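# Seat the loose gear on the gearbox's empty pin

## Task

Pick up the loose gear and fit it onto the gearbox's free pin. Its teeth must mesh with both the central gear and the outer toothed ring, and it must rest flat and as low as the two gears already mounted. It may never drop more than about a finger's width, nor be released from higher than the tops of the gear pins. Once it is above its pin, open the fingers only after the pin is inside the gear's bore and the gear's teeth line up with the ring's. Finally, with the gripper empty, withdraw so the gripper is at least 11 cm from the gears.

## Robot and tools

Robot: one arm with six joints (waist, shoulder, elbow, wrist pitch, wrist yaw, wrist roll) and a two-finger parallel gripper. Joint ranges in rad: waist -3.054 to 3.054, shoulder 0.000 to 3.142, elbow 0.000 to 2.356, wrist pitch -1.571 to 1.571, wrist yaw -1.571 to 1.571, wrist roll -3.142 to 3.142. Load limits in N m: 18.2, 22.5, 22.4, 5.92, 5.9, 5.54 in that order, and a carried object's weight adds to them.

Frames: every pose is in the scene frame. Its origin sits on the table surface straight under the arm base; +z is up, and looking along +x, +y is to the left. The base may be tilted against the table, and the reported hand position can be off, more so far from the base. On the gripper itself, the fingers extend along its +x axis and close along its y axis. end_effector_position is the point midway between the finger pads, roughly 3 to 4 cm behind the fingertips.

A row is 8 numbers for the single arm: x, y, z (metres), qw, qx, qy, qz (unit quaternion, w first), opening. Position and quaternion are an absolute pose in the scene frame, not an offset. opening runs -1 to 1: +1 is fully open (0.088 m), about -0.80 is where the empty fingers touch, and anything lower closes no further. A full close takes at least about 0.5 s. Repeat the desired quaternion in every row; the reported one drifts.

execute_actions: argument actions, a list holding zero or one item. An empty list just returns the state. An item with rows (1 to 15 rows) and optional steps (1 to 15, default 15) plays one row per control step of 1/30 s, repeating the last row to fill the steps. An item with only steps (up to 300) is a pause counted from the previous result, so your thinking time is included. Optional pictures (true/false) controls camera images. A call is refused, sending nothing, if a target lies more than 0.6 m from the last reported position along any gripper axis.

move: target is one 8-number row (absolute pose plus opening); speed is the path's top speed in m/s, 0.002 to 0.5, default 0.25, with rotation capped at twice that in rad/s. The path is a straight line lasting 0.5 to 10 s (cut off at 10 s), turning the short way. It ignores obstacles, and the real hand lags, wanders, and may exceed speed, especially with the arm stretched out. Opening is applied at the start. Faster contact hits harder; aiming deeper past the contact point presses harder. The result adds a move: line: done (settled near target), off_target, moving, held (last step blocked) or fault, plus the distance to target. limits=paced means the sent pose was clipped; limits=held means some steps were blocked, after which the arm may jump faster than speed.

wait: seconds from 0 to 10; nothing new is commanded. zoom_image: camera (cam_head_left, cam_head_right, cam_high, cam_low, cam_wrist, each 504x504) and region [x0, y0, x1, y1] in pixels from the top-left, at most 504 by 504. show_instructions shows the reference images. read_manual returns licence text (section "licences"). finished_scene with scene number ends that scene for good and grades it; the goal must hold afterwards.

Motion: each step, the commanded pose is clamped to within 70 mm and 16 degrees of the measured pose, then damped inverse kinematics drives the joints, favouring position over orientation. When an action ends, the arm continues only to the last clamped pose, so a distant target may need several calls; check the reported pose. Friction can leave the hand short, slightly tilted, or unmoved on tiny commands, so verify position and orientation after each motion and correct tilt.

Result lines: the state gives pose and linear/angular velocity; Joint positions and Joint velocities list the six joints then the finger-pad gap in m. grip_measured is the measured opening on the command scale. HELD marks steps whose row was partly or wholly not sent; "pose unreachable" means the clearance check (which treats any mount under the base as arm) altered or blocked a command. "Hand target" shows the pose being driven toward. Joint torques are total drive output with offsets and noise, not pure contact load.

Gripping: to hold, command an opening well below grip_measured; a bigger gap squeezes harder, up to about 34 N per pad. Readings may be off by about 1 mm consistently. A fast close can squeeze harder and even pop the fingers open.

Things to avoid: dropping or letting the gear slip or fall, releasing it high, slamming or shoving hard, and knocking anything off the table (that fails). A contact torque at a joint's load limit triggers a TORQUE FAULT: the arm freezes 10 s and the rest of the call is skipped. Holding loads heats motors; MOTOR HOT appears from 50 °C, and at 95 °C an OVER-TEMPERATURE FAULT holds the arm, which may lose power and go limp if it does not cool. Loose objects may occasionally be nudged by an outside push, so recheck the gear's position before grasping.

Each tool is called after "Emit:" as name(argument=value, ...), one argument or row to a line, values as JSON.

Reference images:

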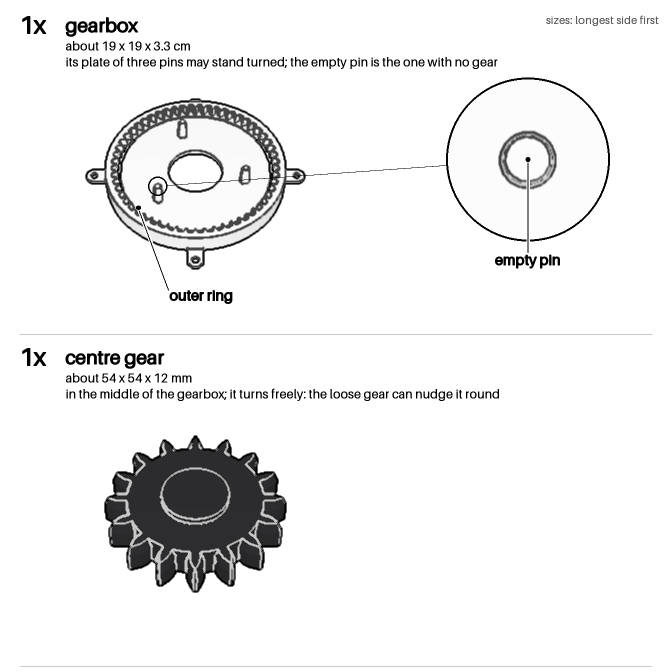

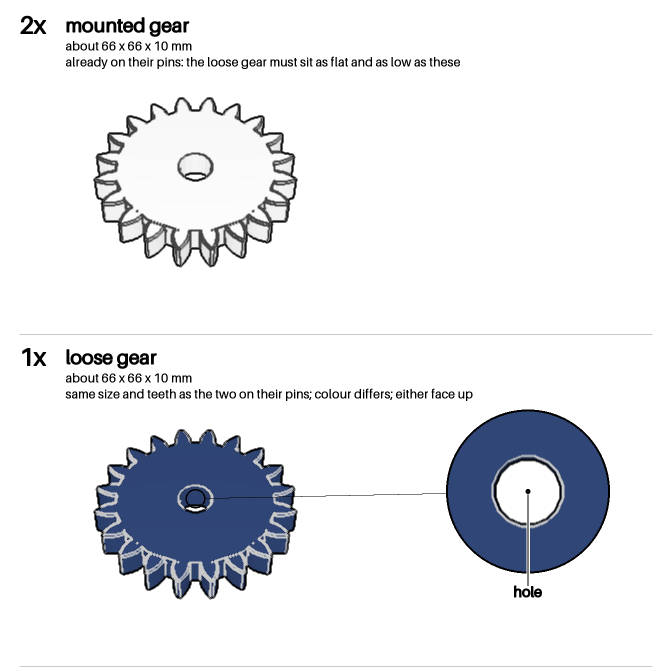

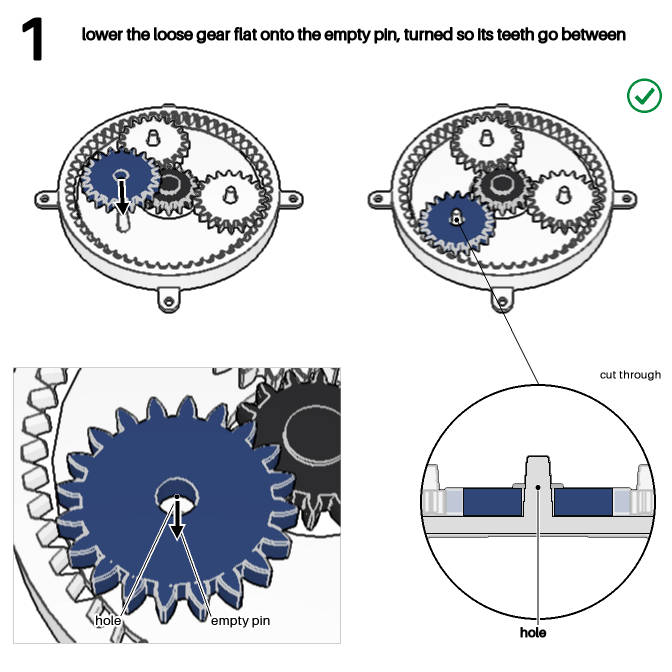

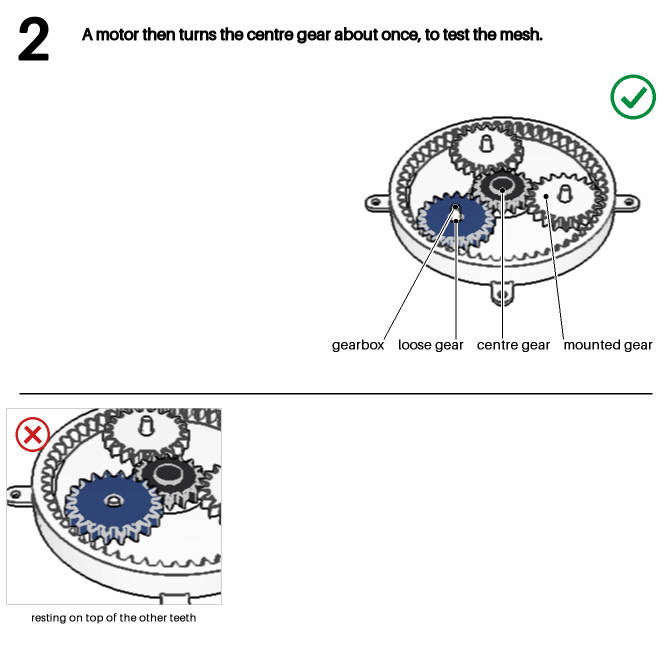

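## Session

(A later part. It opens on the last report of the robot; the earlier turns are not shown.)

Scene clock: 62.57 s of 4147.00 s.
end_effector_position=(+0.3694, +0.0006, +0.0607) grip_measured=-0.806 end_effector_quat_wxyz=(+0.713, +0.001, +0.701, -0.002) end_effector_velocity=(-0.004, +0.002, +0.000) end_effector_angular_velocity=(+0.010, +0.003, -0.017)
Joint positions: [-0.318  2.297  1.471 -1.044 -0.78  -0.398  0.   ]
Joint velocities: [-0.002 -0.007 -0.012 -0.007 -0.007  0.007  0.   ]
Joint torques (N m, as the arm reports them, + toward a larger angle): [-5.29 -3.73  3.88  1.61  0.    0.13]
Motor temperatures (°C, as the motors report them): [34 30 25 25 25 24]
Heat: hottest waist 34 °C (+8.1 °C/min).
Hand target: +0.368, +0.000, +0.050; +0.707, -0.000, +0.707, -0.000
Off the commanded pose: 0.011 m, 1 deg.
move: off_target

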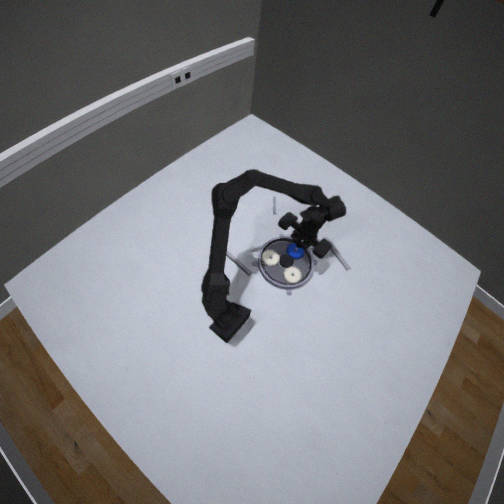

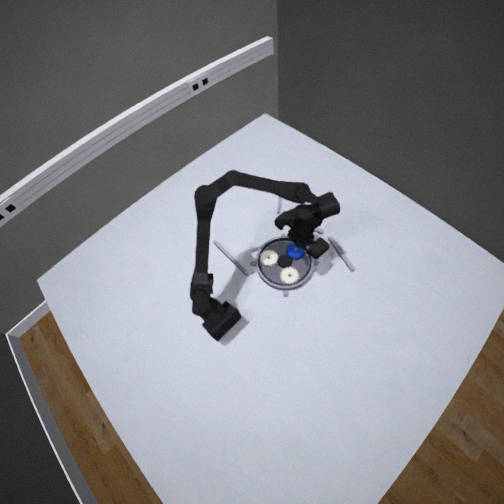

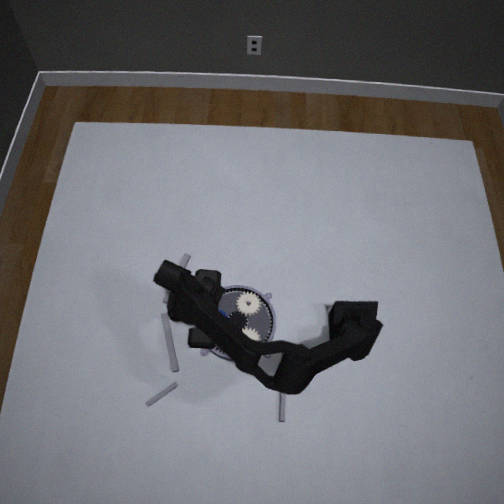

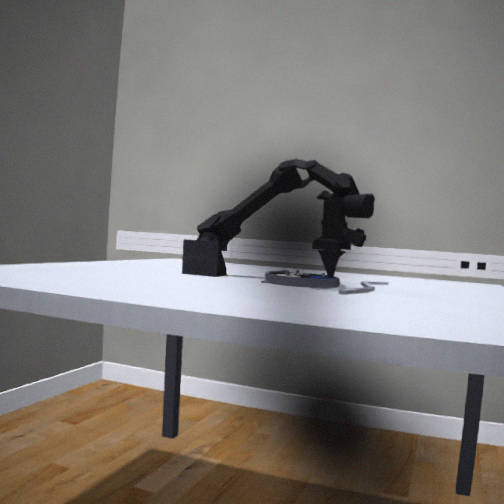

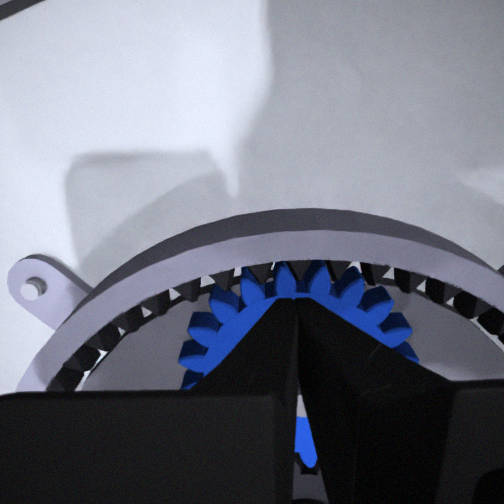

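Emit:
move(
  target=[0.265,-0.064,0.085,0.707,0,0.707,0,-1],
  speed=0.15,
)

Emit:
move(
  target=[0.265,-0.064,0.05,0.707,0,0.707,0,-1],
  speed=0.02,
)

Scene clock: 64.90 s of 4147.00 s.
end_effector_position=(+0.2666, -0.0641, +0.0828) grip_measured=-0.806 end_effector_quat_wxyz=(+0.706, +0.002, +0.708, +0.001) end_effector_velocity=(-0.006, -0.001, +0.001) end_effector_angular_velocity=(+0.004, +0.006, +0.003)
Joint positions: [-0.595  2.245  1.173 -1.048 -0.658 -0.754  0.   ]
Joint velocities: [-0.012 -0.002 -0.012 -0.007  0.007 -0.022  0.   ]
Joint torques (N m, as the arm reports them, + toward a larger angle): [-5.69 -5.23  4.77  0.04  0.11 -0.09]
Motor temperatures (°C, as the motors report them): [34 30 25 25 25 24]
Heat: hottest waist 34 °C (+8.0 °C/min).
Hand target: +0.264, -0.063, +0.085; +0.707, +0.001, +0.708, +0.001
Off the commanded pose: 0.003 m, 0 deg.
move: done

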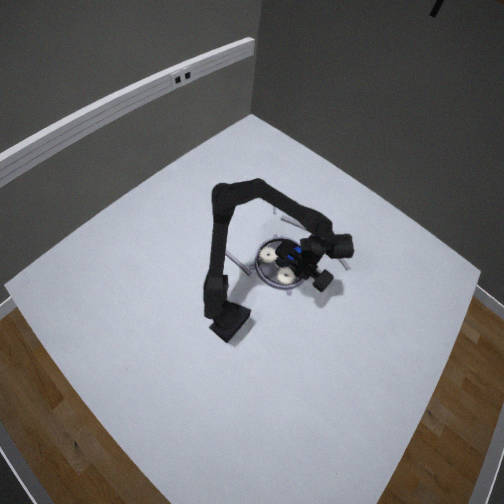

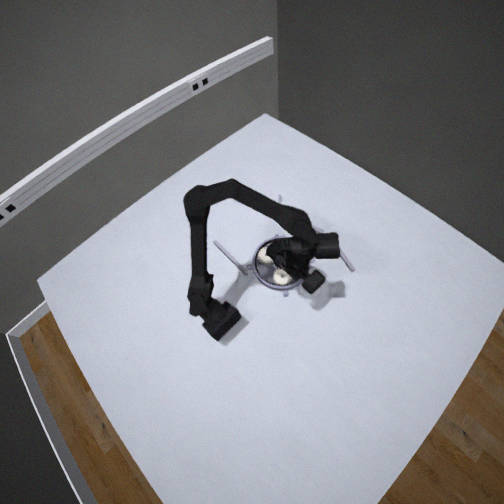

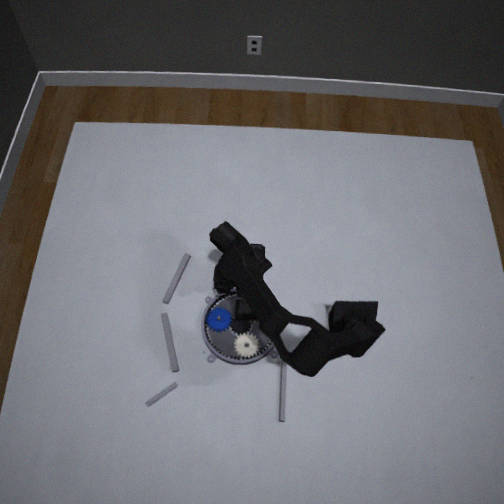

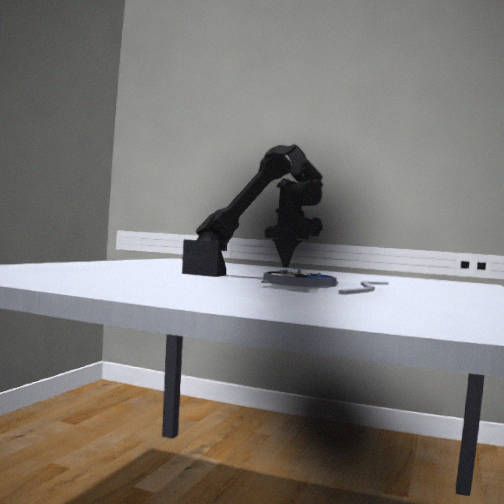

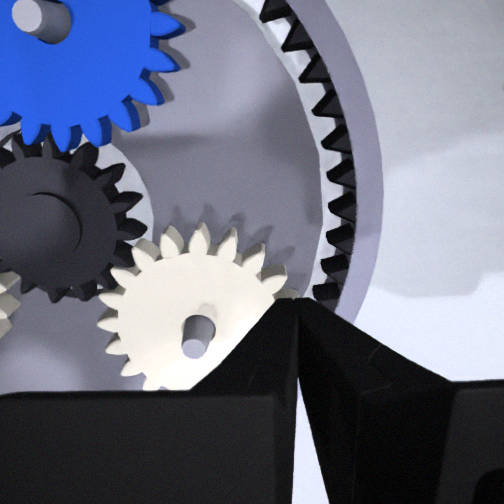

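Scene clock: 66.77 s of 4147.00 s.
end_effector_position=(+0.2659, -0.0651, +0.0598) grip_measured=-0.806 end_effector_quat_wxyz=(+0.712, +0.002, +0.702, -0.006) end_effector_velocity=(-0.001, +0.001, -0.000) end_effector_angular_velocity=(+0.005, -0.008, -0.022)
Joint positions: [-0.554  2.246  1.092 -0.913 -0.682 -0.683  0.   ]
Joint velocities: [-0.002 -0.007 -0.012  0.007 -0.007  0.022  0.   ]
Joint torques (N m, as the arm reports them, + toward a larger angle): [-3.3  -2.83  3.87  1.86 -0.2   0.06]
Motor temperatures (°C, as the motors report them): [34 30 25 25 25 24]
Heat: hottest waist 34 °C (+8.0 °C/min).
Hand target: +0.265, -0.064, +0.050; +0.707, -0.000, +0.707, -0.000
Off the commanded pose: 0.010 m, 1 deg.
move: off_target

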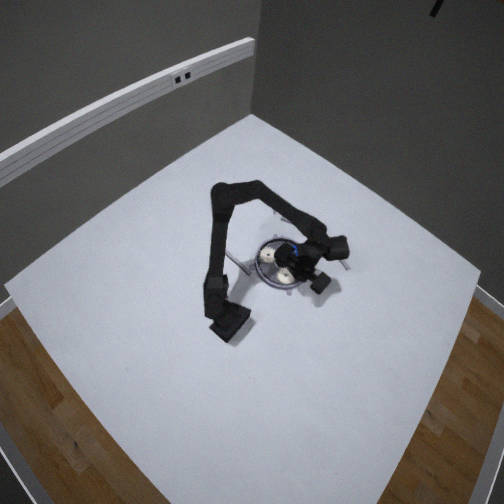

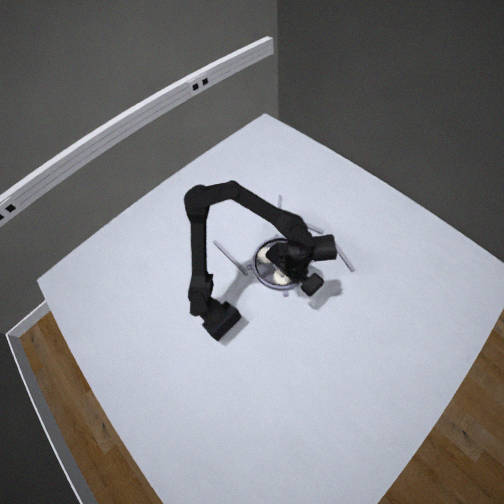

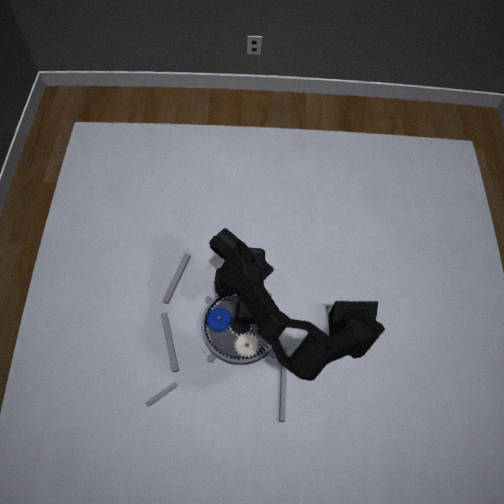

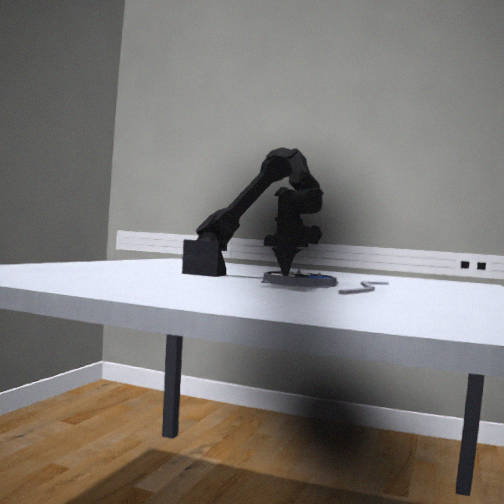

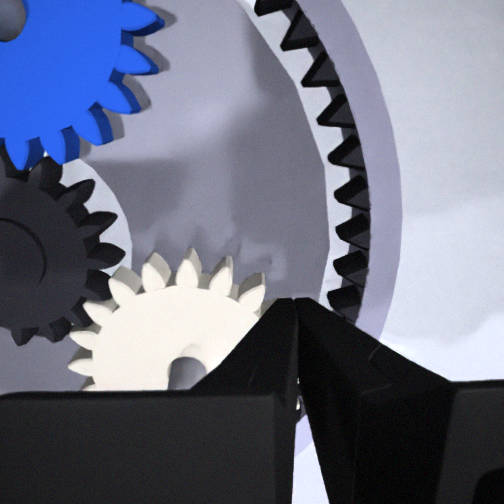

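Emit:
move(
  target=[0.265,-0.064,0.13,0.707,0,0.707,0,-1],
  speed=0.1,
)

Emit:
move(
  target=[0.27,0.01,0.13,0.707,0,0.707,0,1],
  speed=0.15,
)

Scene clock: 68.97 s of 4147.00 s.
end_effector_position=(+0.2627, -0.0633, +0.1253) grip_measured=-0.806 end_effector_quat_wxyz=(+0.704, +0.007, +0.710, +0.001) end_effector_velocity=(-0.002, +0.004, +0.004) end_effector_angular_velocity=(+0.021, +0.004, -0.013)
Joint positions: [-0.678  2.228  1.287 -1.241 -0.613 -0.839  0.   ]
Joint velocities: [-0.007 -0.002  0.007 -0.037 -0.007 -0.007  0.   ]
Joint torques (N m, as the arm reports them, + toward a larger angle): [-5.61 -4.78  7.39  0.02  0.09 -0.09]
Motor temperatures (°C, as the motors report them): [34 30 25 25 25 24]
Heat: hottest waist 34 °C (+7.0 °C/min).
Hand target: +0.265, -0.064, +0.130; +0.707, +0.000, +0.707, +0.000
Off the commanded pose: 0.005 m, 1 deg.
move: done

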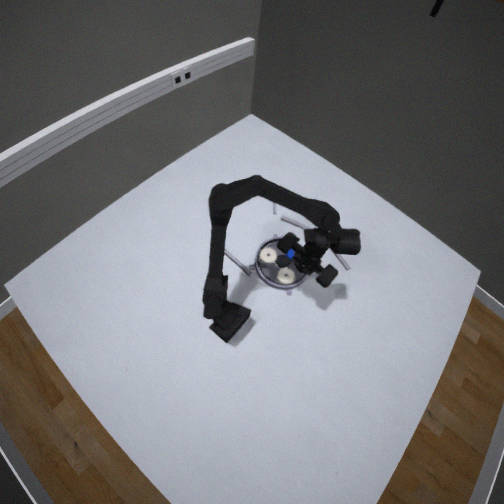

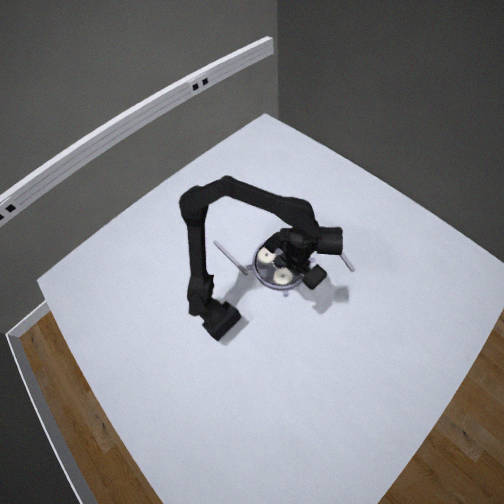

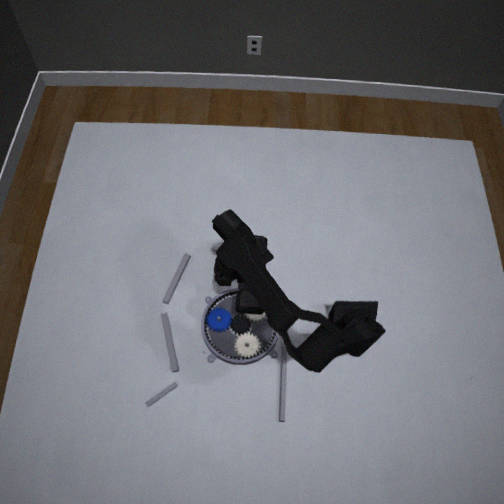

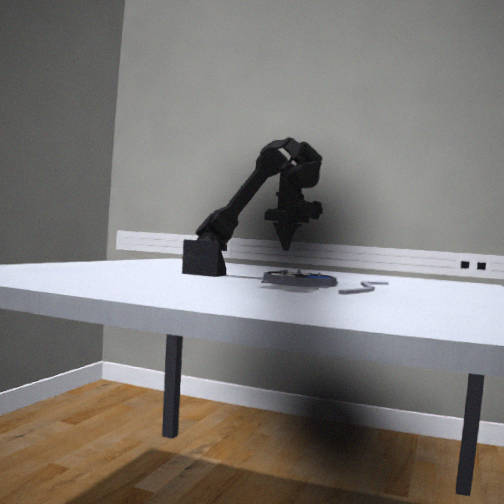

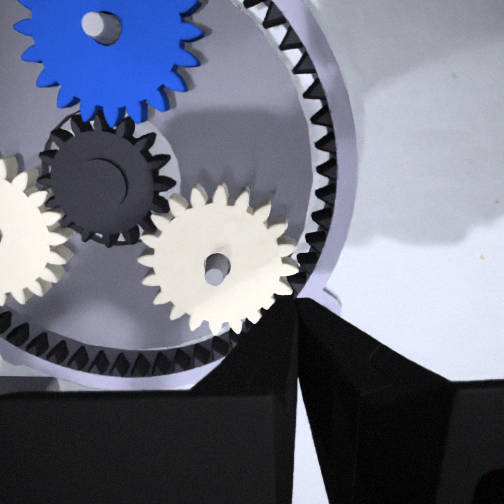

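Scene clock: 69.93 s of 4147.00 s.
end_effector_position=(+0.2720, +0.0074, +0.1298) grip_measured=+0.989 end_effector_quat_wxyz=(+0.706, -0.002, +0.708, +0.000) end_effector_velocity=(-0.002, +0.006, +0.001) end_effector_angular_velocity=(+0.012, +0.004, -0.013)
Joint positions: [-0.544  2.021  1.233 -1.29  -0.679 -0.697  0.087]
Joint velocities: [ 0.002 -0.012 -0.002 -0.022 -0.007  0.007 -0.   ]
Joint torques (N m, as the arm reports them, + toward a larger angle): [-5.21 -4.24  4.85  0.06 -0.12  0.12]
Motor temperatures (°C, as the motors report them): [34 30 25 25 25 24]
Heat: hottest waist 34 °C (+7.0 °C/min).
Hand target: +0.271, +0.010, +0.130; +0.707, -0.000, +0.707, -0.000
Off the commanded pose: 0.003 m, 0 deg.
move: done

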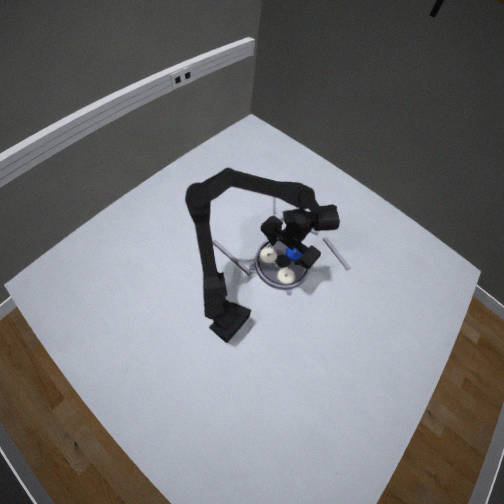

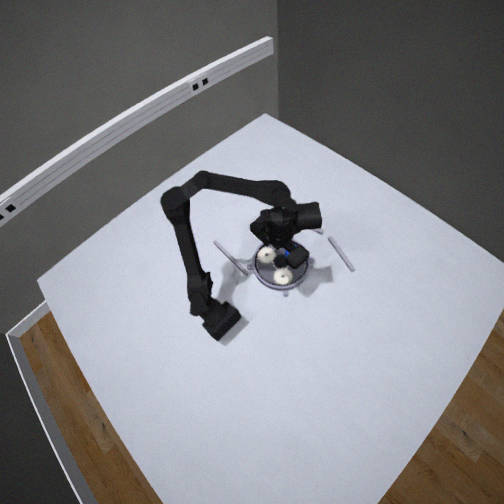

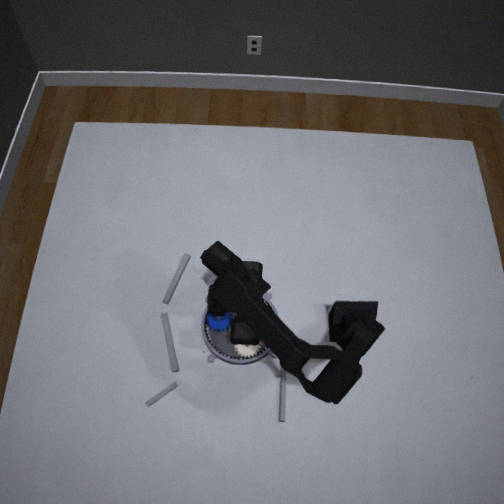

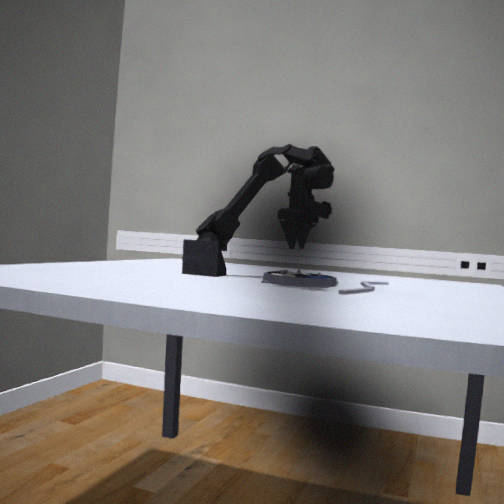

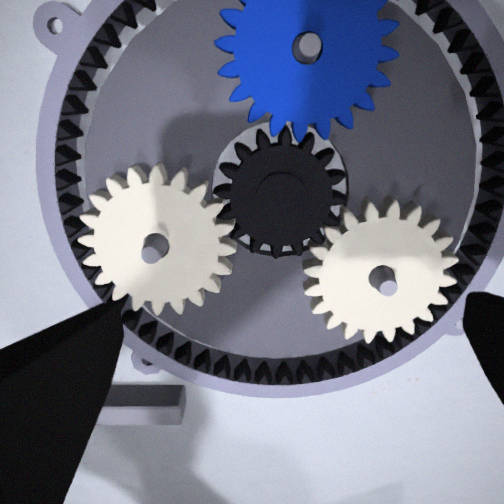

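Emit:
zoom_image(
  camera="cam_wrist",
  region=[200,60,400,200],
)

Region (200, 60, 400, 200) of cam_wrist's 504x504 image, scaled by 2.520, with more detail than that image has; it fills the top 353 rows of this view, and the rest is white.

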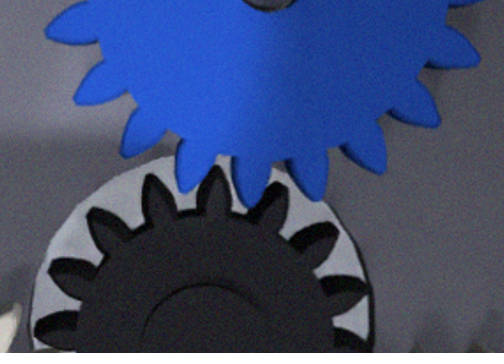

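Emit:
move(
  target=[0.343,0.003,0.075,0.707,0,0.707,0,1],
  speed=0.1,
)

Scene clock: 72.87 s of 4147.00 s.
end_effector_position=(+0.3403, +0.0036, +0.0751) grip_measured=+0.990 end_effector_quat_wxyz=(+0.706, -0.001, +0.708, -0.001) end_effector_velocity=(+0.003, +0.003, -0.001) end_effector_angular_velocity=(+0.017, -0.013, -0.001)
Joint positions: [-0.361  2.217  1.38  -1.097 -0.756 -0.476  0.088]
Joint velocities: [ 0.002  0.002  0.002  0.007 -0.022  0.007 -0.   ]
Joint torques (N m, as the arm reports them, + toward a larger angle): [-6.49 -3.9   6.56  0.44 -0.11  0.12]
Motor temperatures (°C, as the motors report them): [34 30 25 25 25 24]
Heat: hottest waist 34 °C (+7.0 °C/min).
Hand target: +0.343, +0.003, +0.075; +0.708, -0.001, +0.707, -0.000
Off the commanded pose: 0.003 m, 0 deg.
move: done

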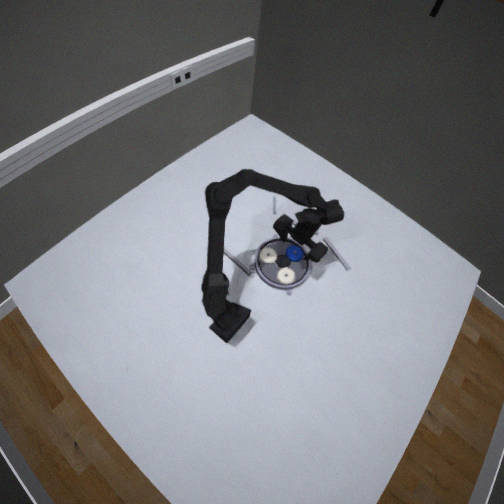

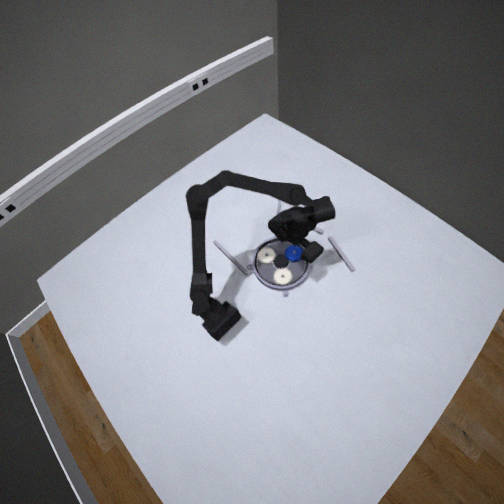

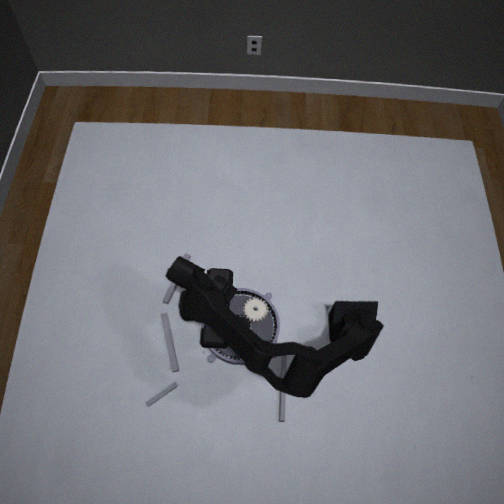

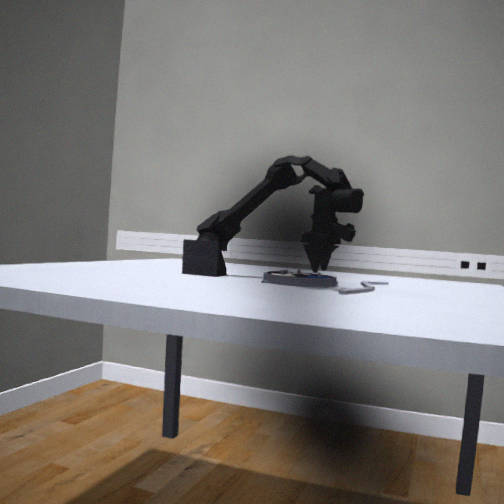

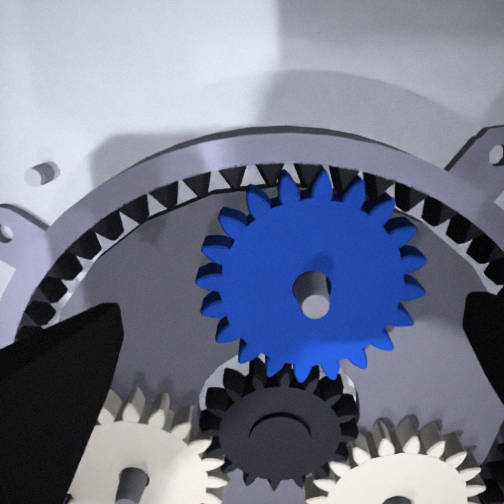

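Emit:
move(
  target=[0.344,-0.004,0.054,0.707,0,0.707,0,0.9],
  speed=0.03,
)

Emit:
move(
  target=[0.344,-0.004,0.054,0.707,0,0.707,0,0.1],
  speed=0.03,
)

Emit:
zoom_image(
  camera="cam_wrist",
  region=[130,140,460,470],
)

Scene clock: 75.73 s of 4147.00 s.
end_effector_position=(+0.3459, -0.0024, +0.0569) grip_measured=+0.900 end_effector_quat_wxyz=(+0.709, -0.006, +0.705, +0.002) end_effector_velocity=(-0.000, -0.001, +0.001) end_effector_angular_velocity=(+0.006, -0.010, +0.004)
Joint positions: [-0.332  2.246  1.356 -1.006 -0.766 -0.439  0.083]
Joint velocities: [-0.007 -0.002 -0.007  0.007 -0.007 -0.007 -0.   ]
Joint torques (N m, as the arm reports them, + toward a larger angle): [-6.59 -4.07  4.3   0.48 -0.12  0.12]
Motor temperatures (°C, as the motors report them): [34 30 25 25 25 24]
Heat: hottest waist 34 °C (+6.0 °C/min).
Hand target: +0.344, -0.004, +0.054; +0.707, -0.000, +0.707, -0.000
Off the commanded pose: 0.004 m, 1 deg.
move: done

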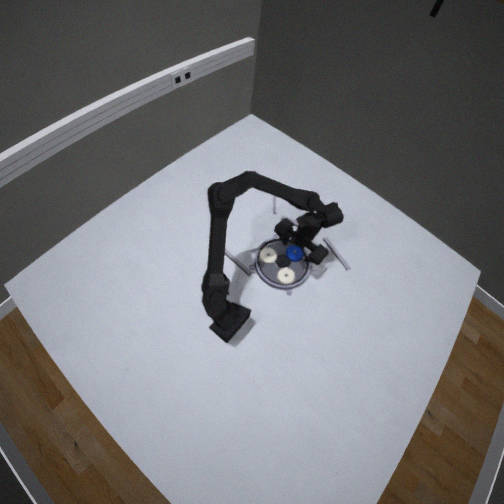

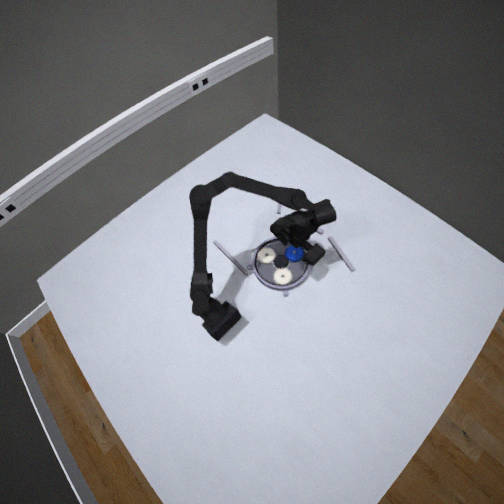

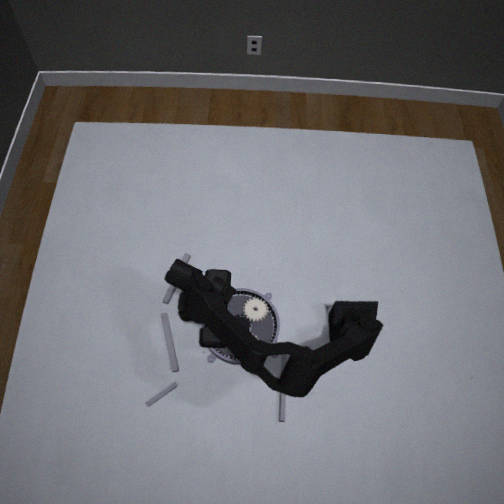

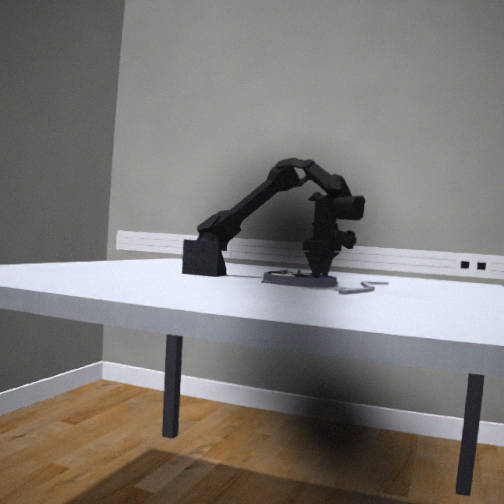

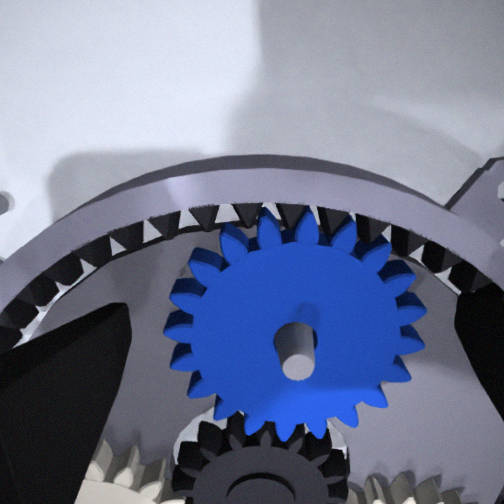

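Scene clock: 76.43 s of 4147.00 s.
end_effector_position=(+0.3457, -0.0020, +0.0564) grip_measured=+0.506 end_effector_quat_wxyz=(+0.708, -0.005, +0.706, +0.001) end_effector_velocity=(+0.001, -0.001, -0.000) end_effector_angular_velocity=(+0.006, -0.006, +0.007)
Joint positions: [-0.331  2.246  1.356 -1.006 -0.766 -0.436  0.064]
Joint velocities: [-0.002  0.002 -0.002  0.007 -0.007 -0.007 -0.   ]
Joint torques (N m, as the arm reports them, + toward a larger angle): [-6.69 -4.07  4.39  0.52 -0.11  0.02]
Motor temperatures (°C, as the motors report them): [34 30 25 25 25 24]
Heat: hottest waist 34 °C (+6.1 °C/min).
Hand target: +0.344, -0.004, +0.054; +0.707, -0.000, +0.707, +0.000
Off the commanded pose: 0.004 m, 1 deg.
move: done

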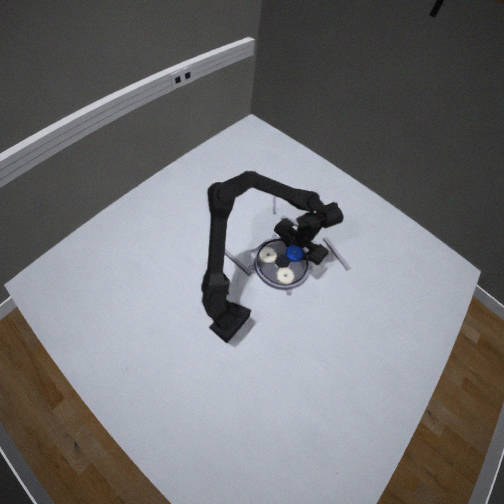

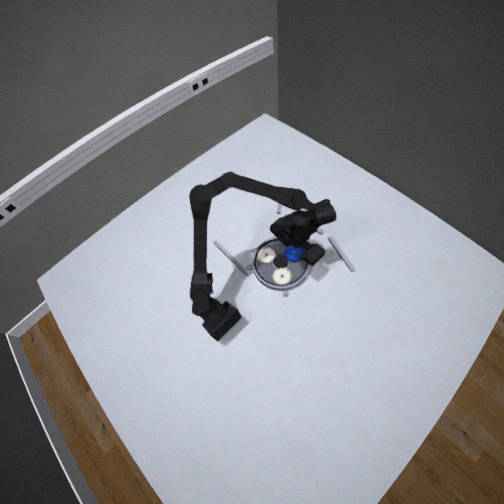

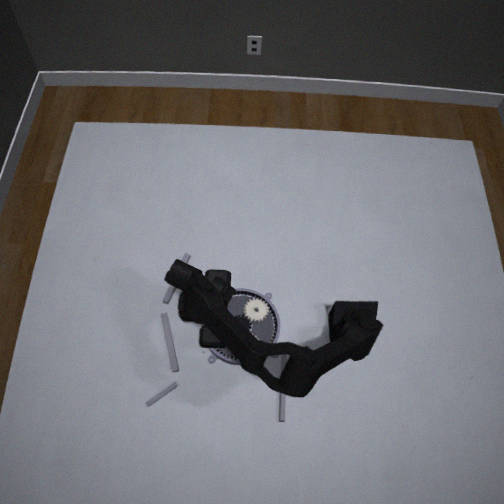

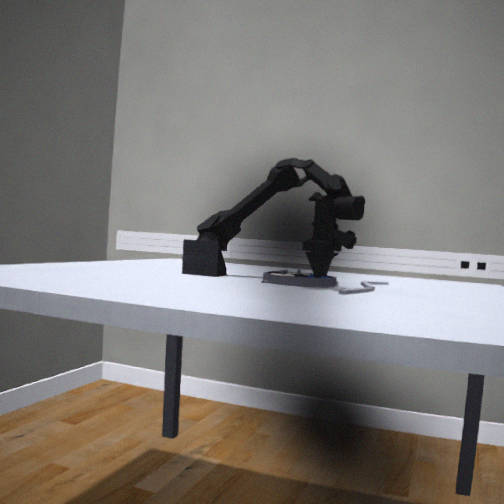

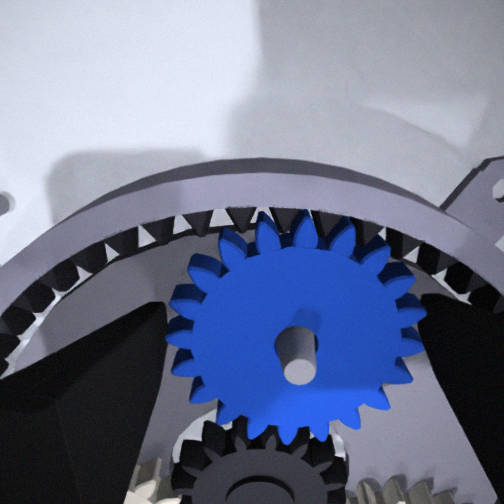

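Region (130, 140, 460, 470) of cam_wrist's 504x504 image, scaled by 1.527, with more detail than that image has.

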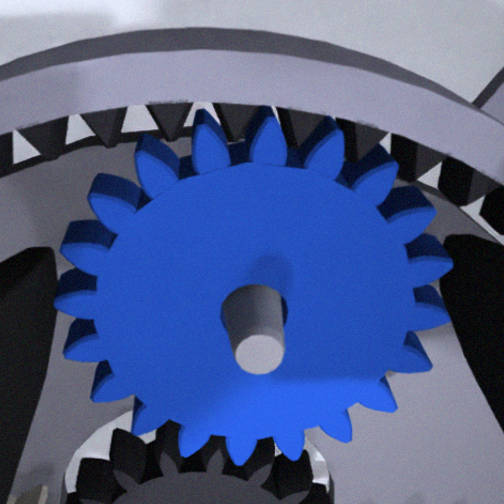

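Emit:
move(
  target=[0.344,-0.004,0.048,0.706,0.031,0.706,-0.031,0.1],
  speed=0.02,
)

Scene clock: 80.10 s of 4147.00 s.
end_effector_position=(+0.3471, -0.0045, +0.0554) grip_measured=+0.508 end_effector_quat_wxyz=(+0.712, +0.024, +0.701, -0.031) end_effector_velocity=(-0.005, +0.002, -0.000) end_effector_angular_velocity=(+0.015, +0.013, -0.013)
Joint positions: [-0.333  2.246  1.347 -0.982 -0.767 -0.341  0.064]
Joint velocities: [-0.002 -0.002 -0.007 -0.022 -0.007 -0.007 -0.   ]
Joint torques (N m, as the arm reports them, + toward a larger angle): [-5.55 -3.8   3.66  0.74 -0.18  0.22]
Motor temperatures (°C, as the motors report them): [34 30 25 25 25 24]
Heat: hottest waist 34 °C (+5.1 °C/min).
Hand target: +0.344, -0.004, +0.048; +0.706, +0.031, +0.706, -0.031
Off the commanded pose: 0.008 m, 1 deg.
move: done

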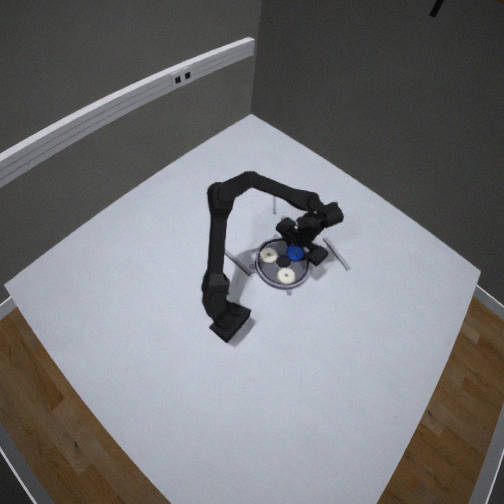

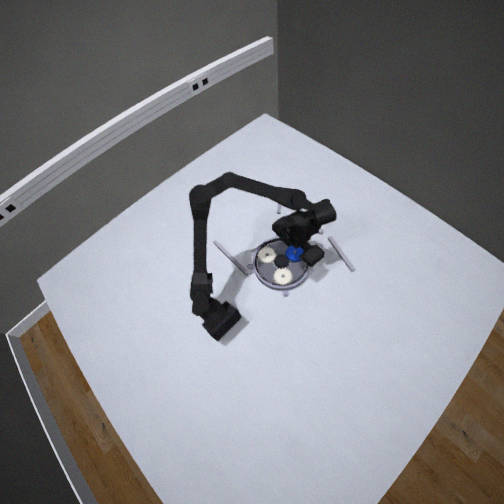

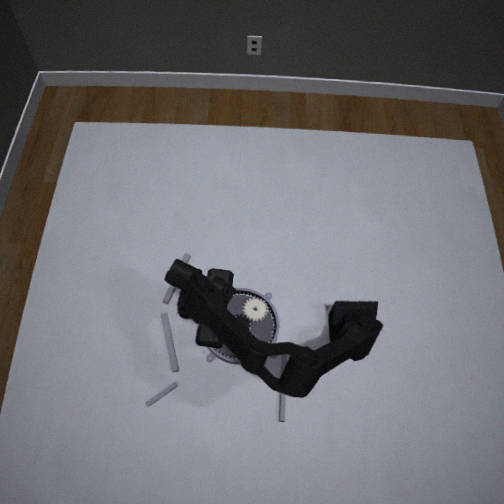

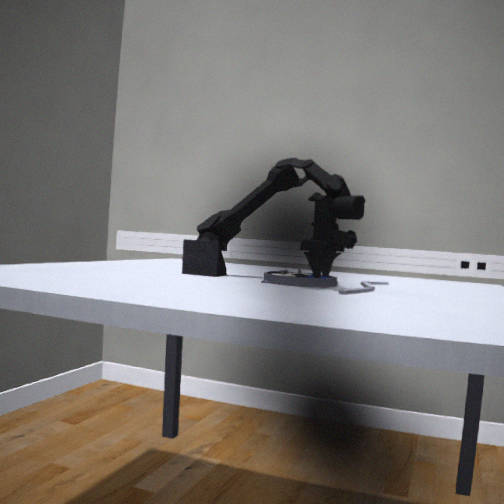

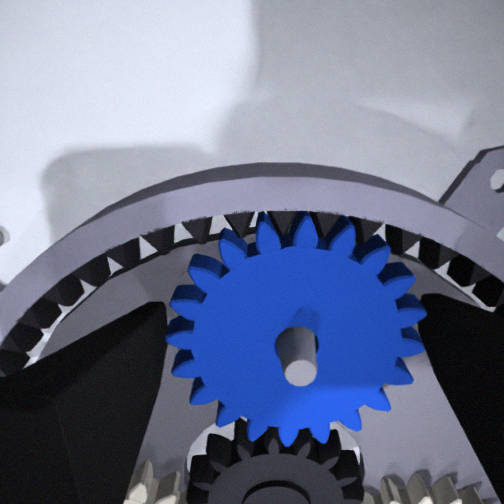

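No drop. Try the other direction.

Emit:
move(
  target=[0.344,-0.004,0.048,0.705,-0.05,0.705,0.05,0.1],
  speed=0.02,
)

Emit:
zoom_image(
  camera="cam_wrist",
  region=[160,380,400,504],
)

Scene clock: 86.63 s of 4147.00 s.
end_effector_position=(+0.3458, -0.0065, +0.0560) grip_measured=+0.507 end_effector_quat_wxyz=(+0.711, -0.050, +0.700, +0.041) end_effector_velocity=(+0.001, +0.000, +0.001) end_effector_angular_velocity=(+0.004, -0.009, +0.011)
Joint positions: [-0.338  2.246  1.343 -0.981 -0.764 -0.553  0.064]
Joint velocities: [-0.002 -0.002 -0.002  0.007 -0.007 -0.007 -0.   ]
Joint torques (N m, as the arm reports them, + toward a larger angle): [-5.09 -3.83  4.17  0.68 -0.3  -0.25]
Motor temperatures (°C, as the motors report them): [34 30 25 25 25 24]
Heat: hottest waist 34 °C (+4.0 °C/min).
Hand target: +0.344, -0.004, +0.048; +0.705, -0.050, +0.705, +0.050
Off the commanded pose: 0.009 m, 1 deg.
move: off_target

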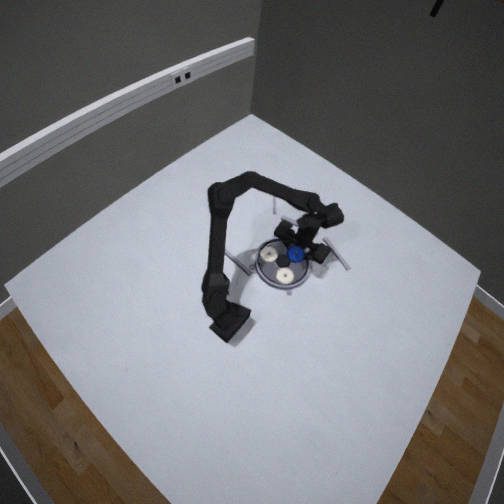

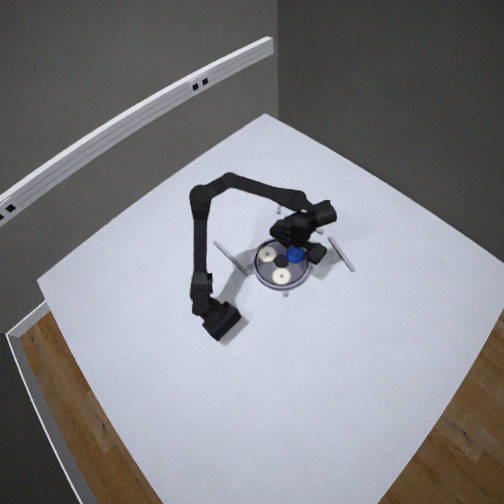

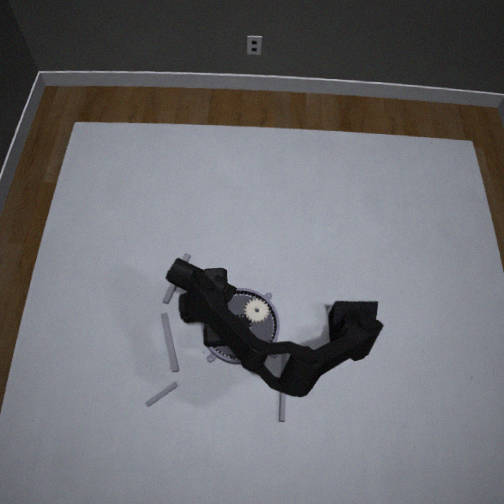

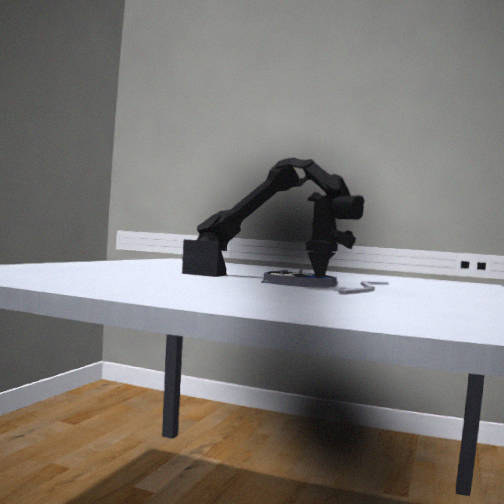

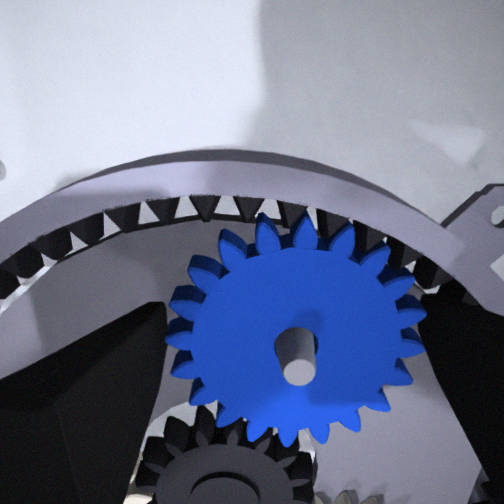

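Region (160, 380, 400, 504) of cam_wrist's 504x504 image, scaled by 2.100, with more detail than that image has; it fills the top 260 rows of this view, and the rest is white.

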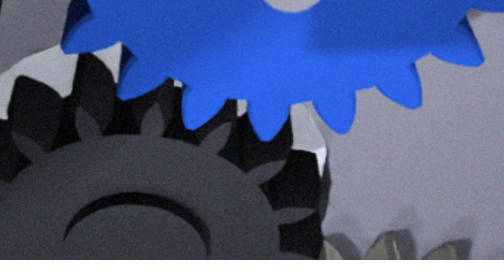

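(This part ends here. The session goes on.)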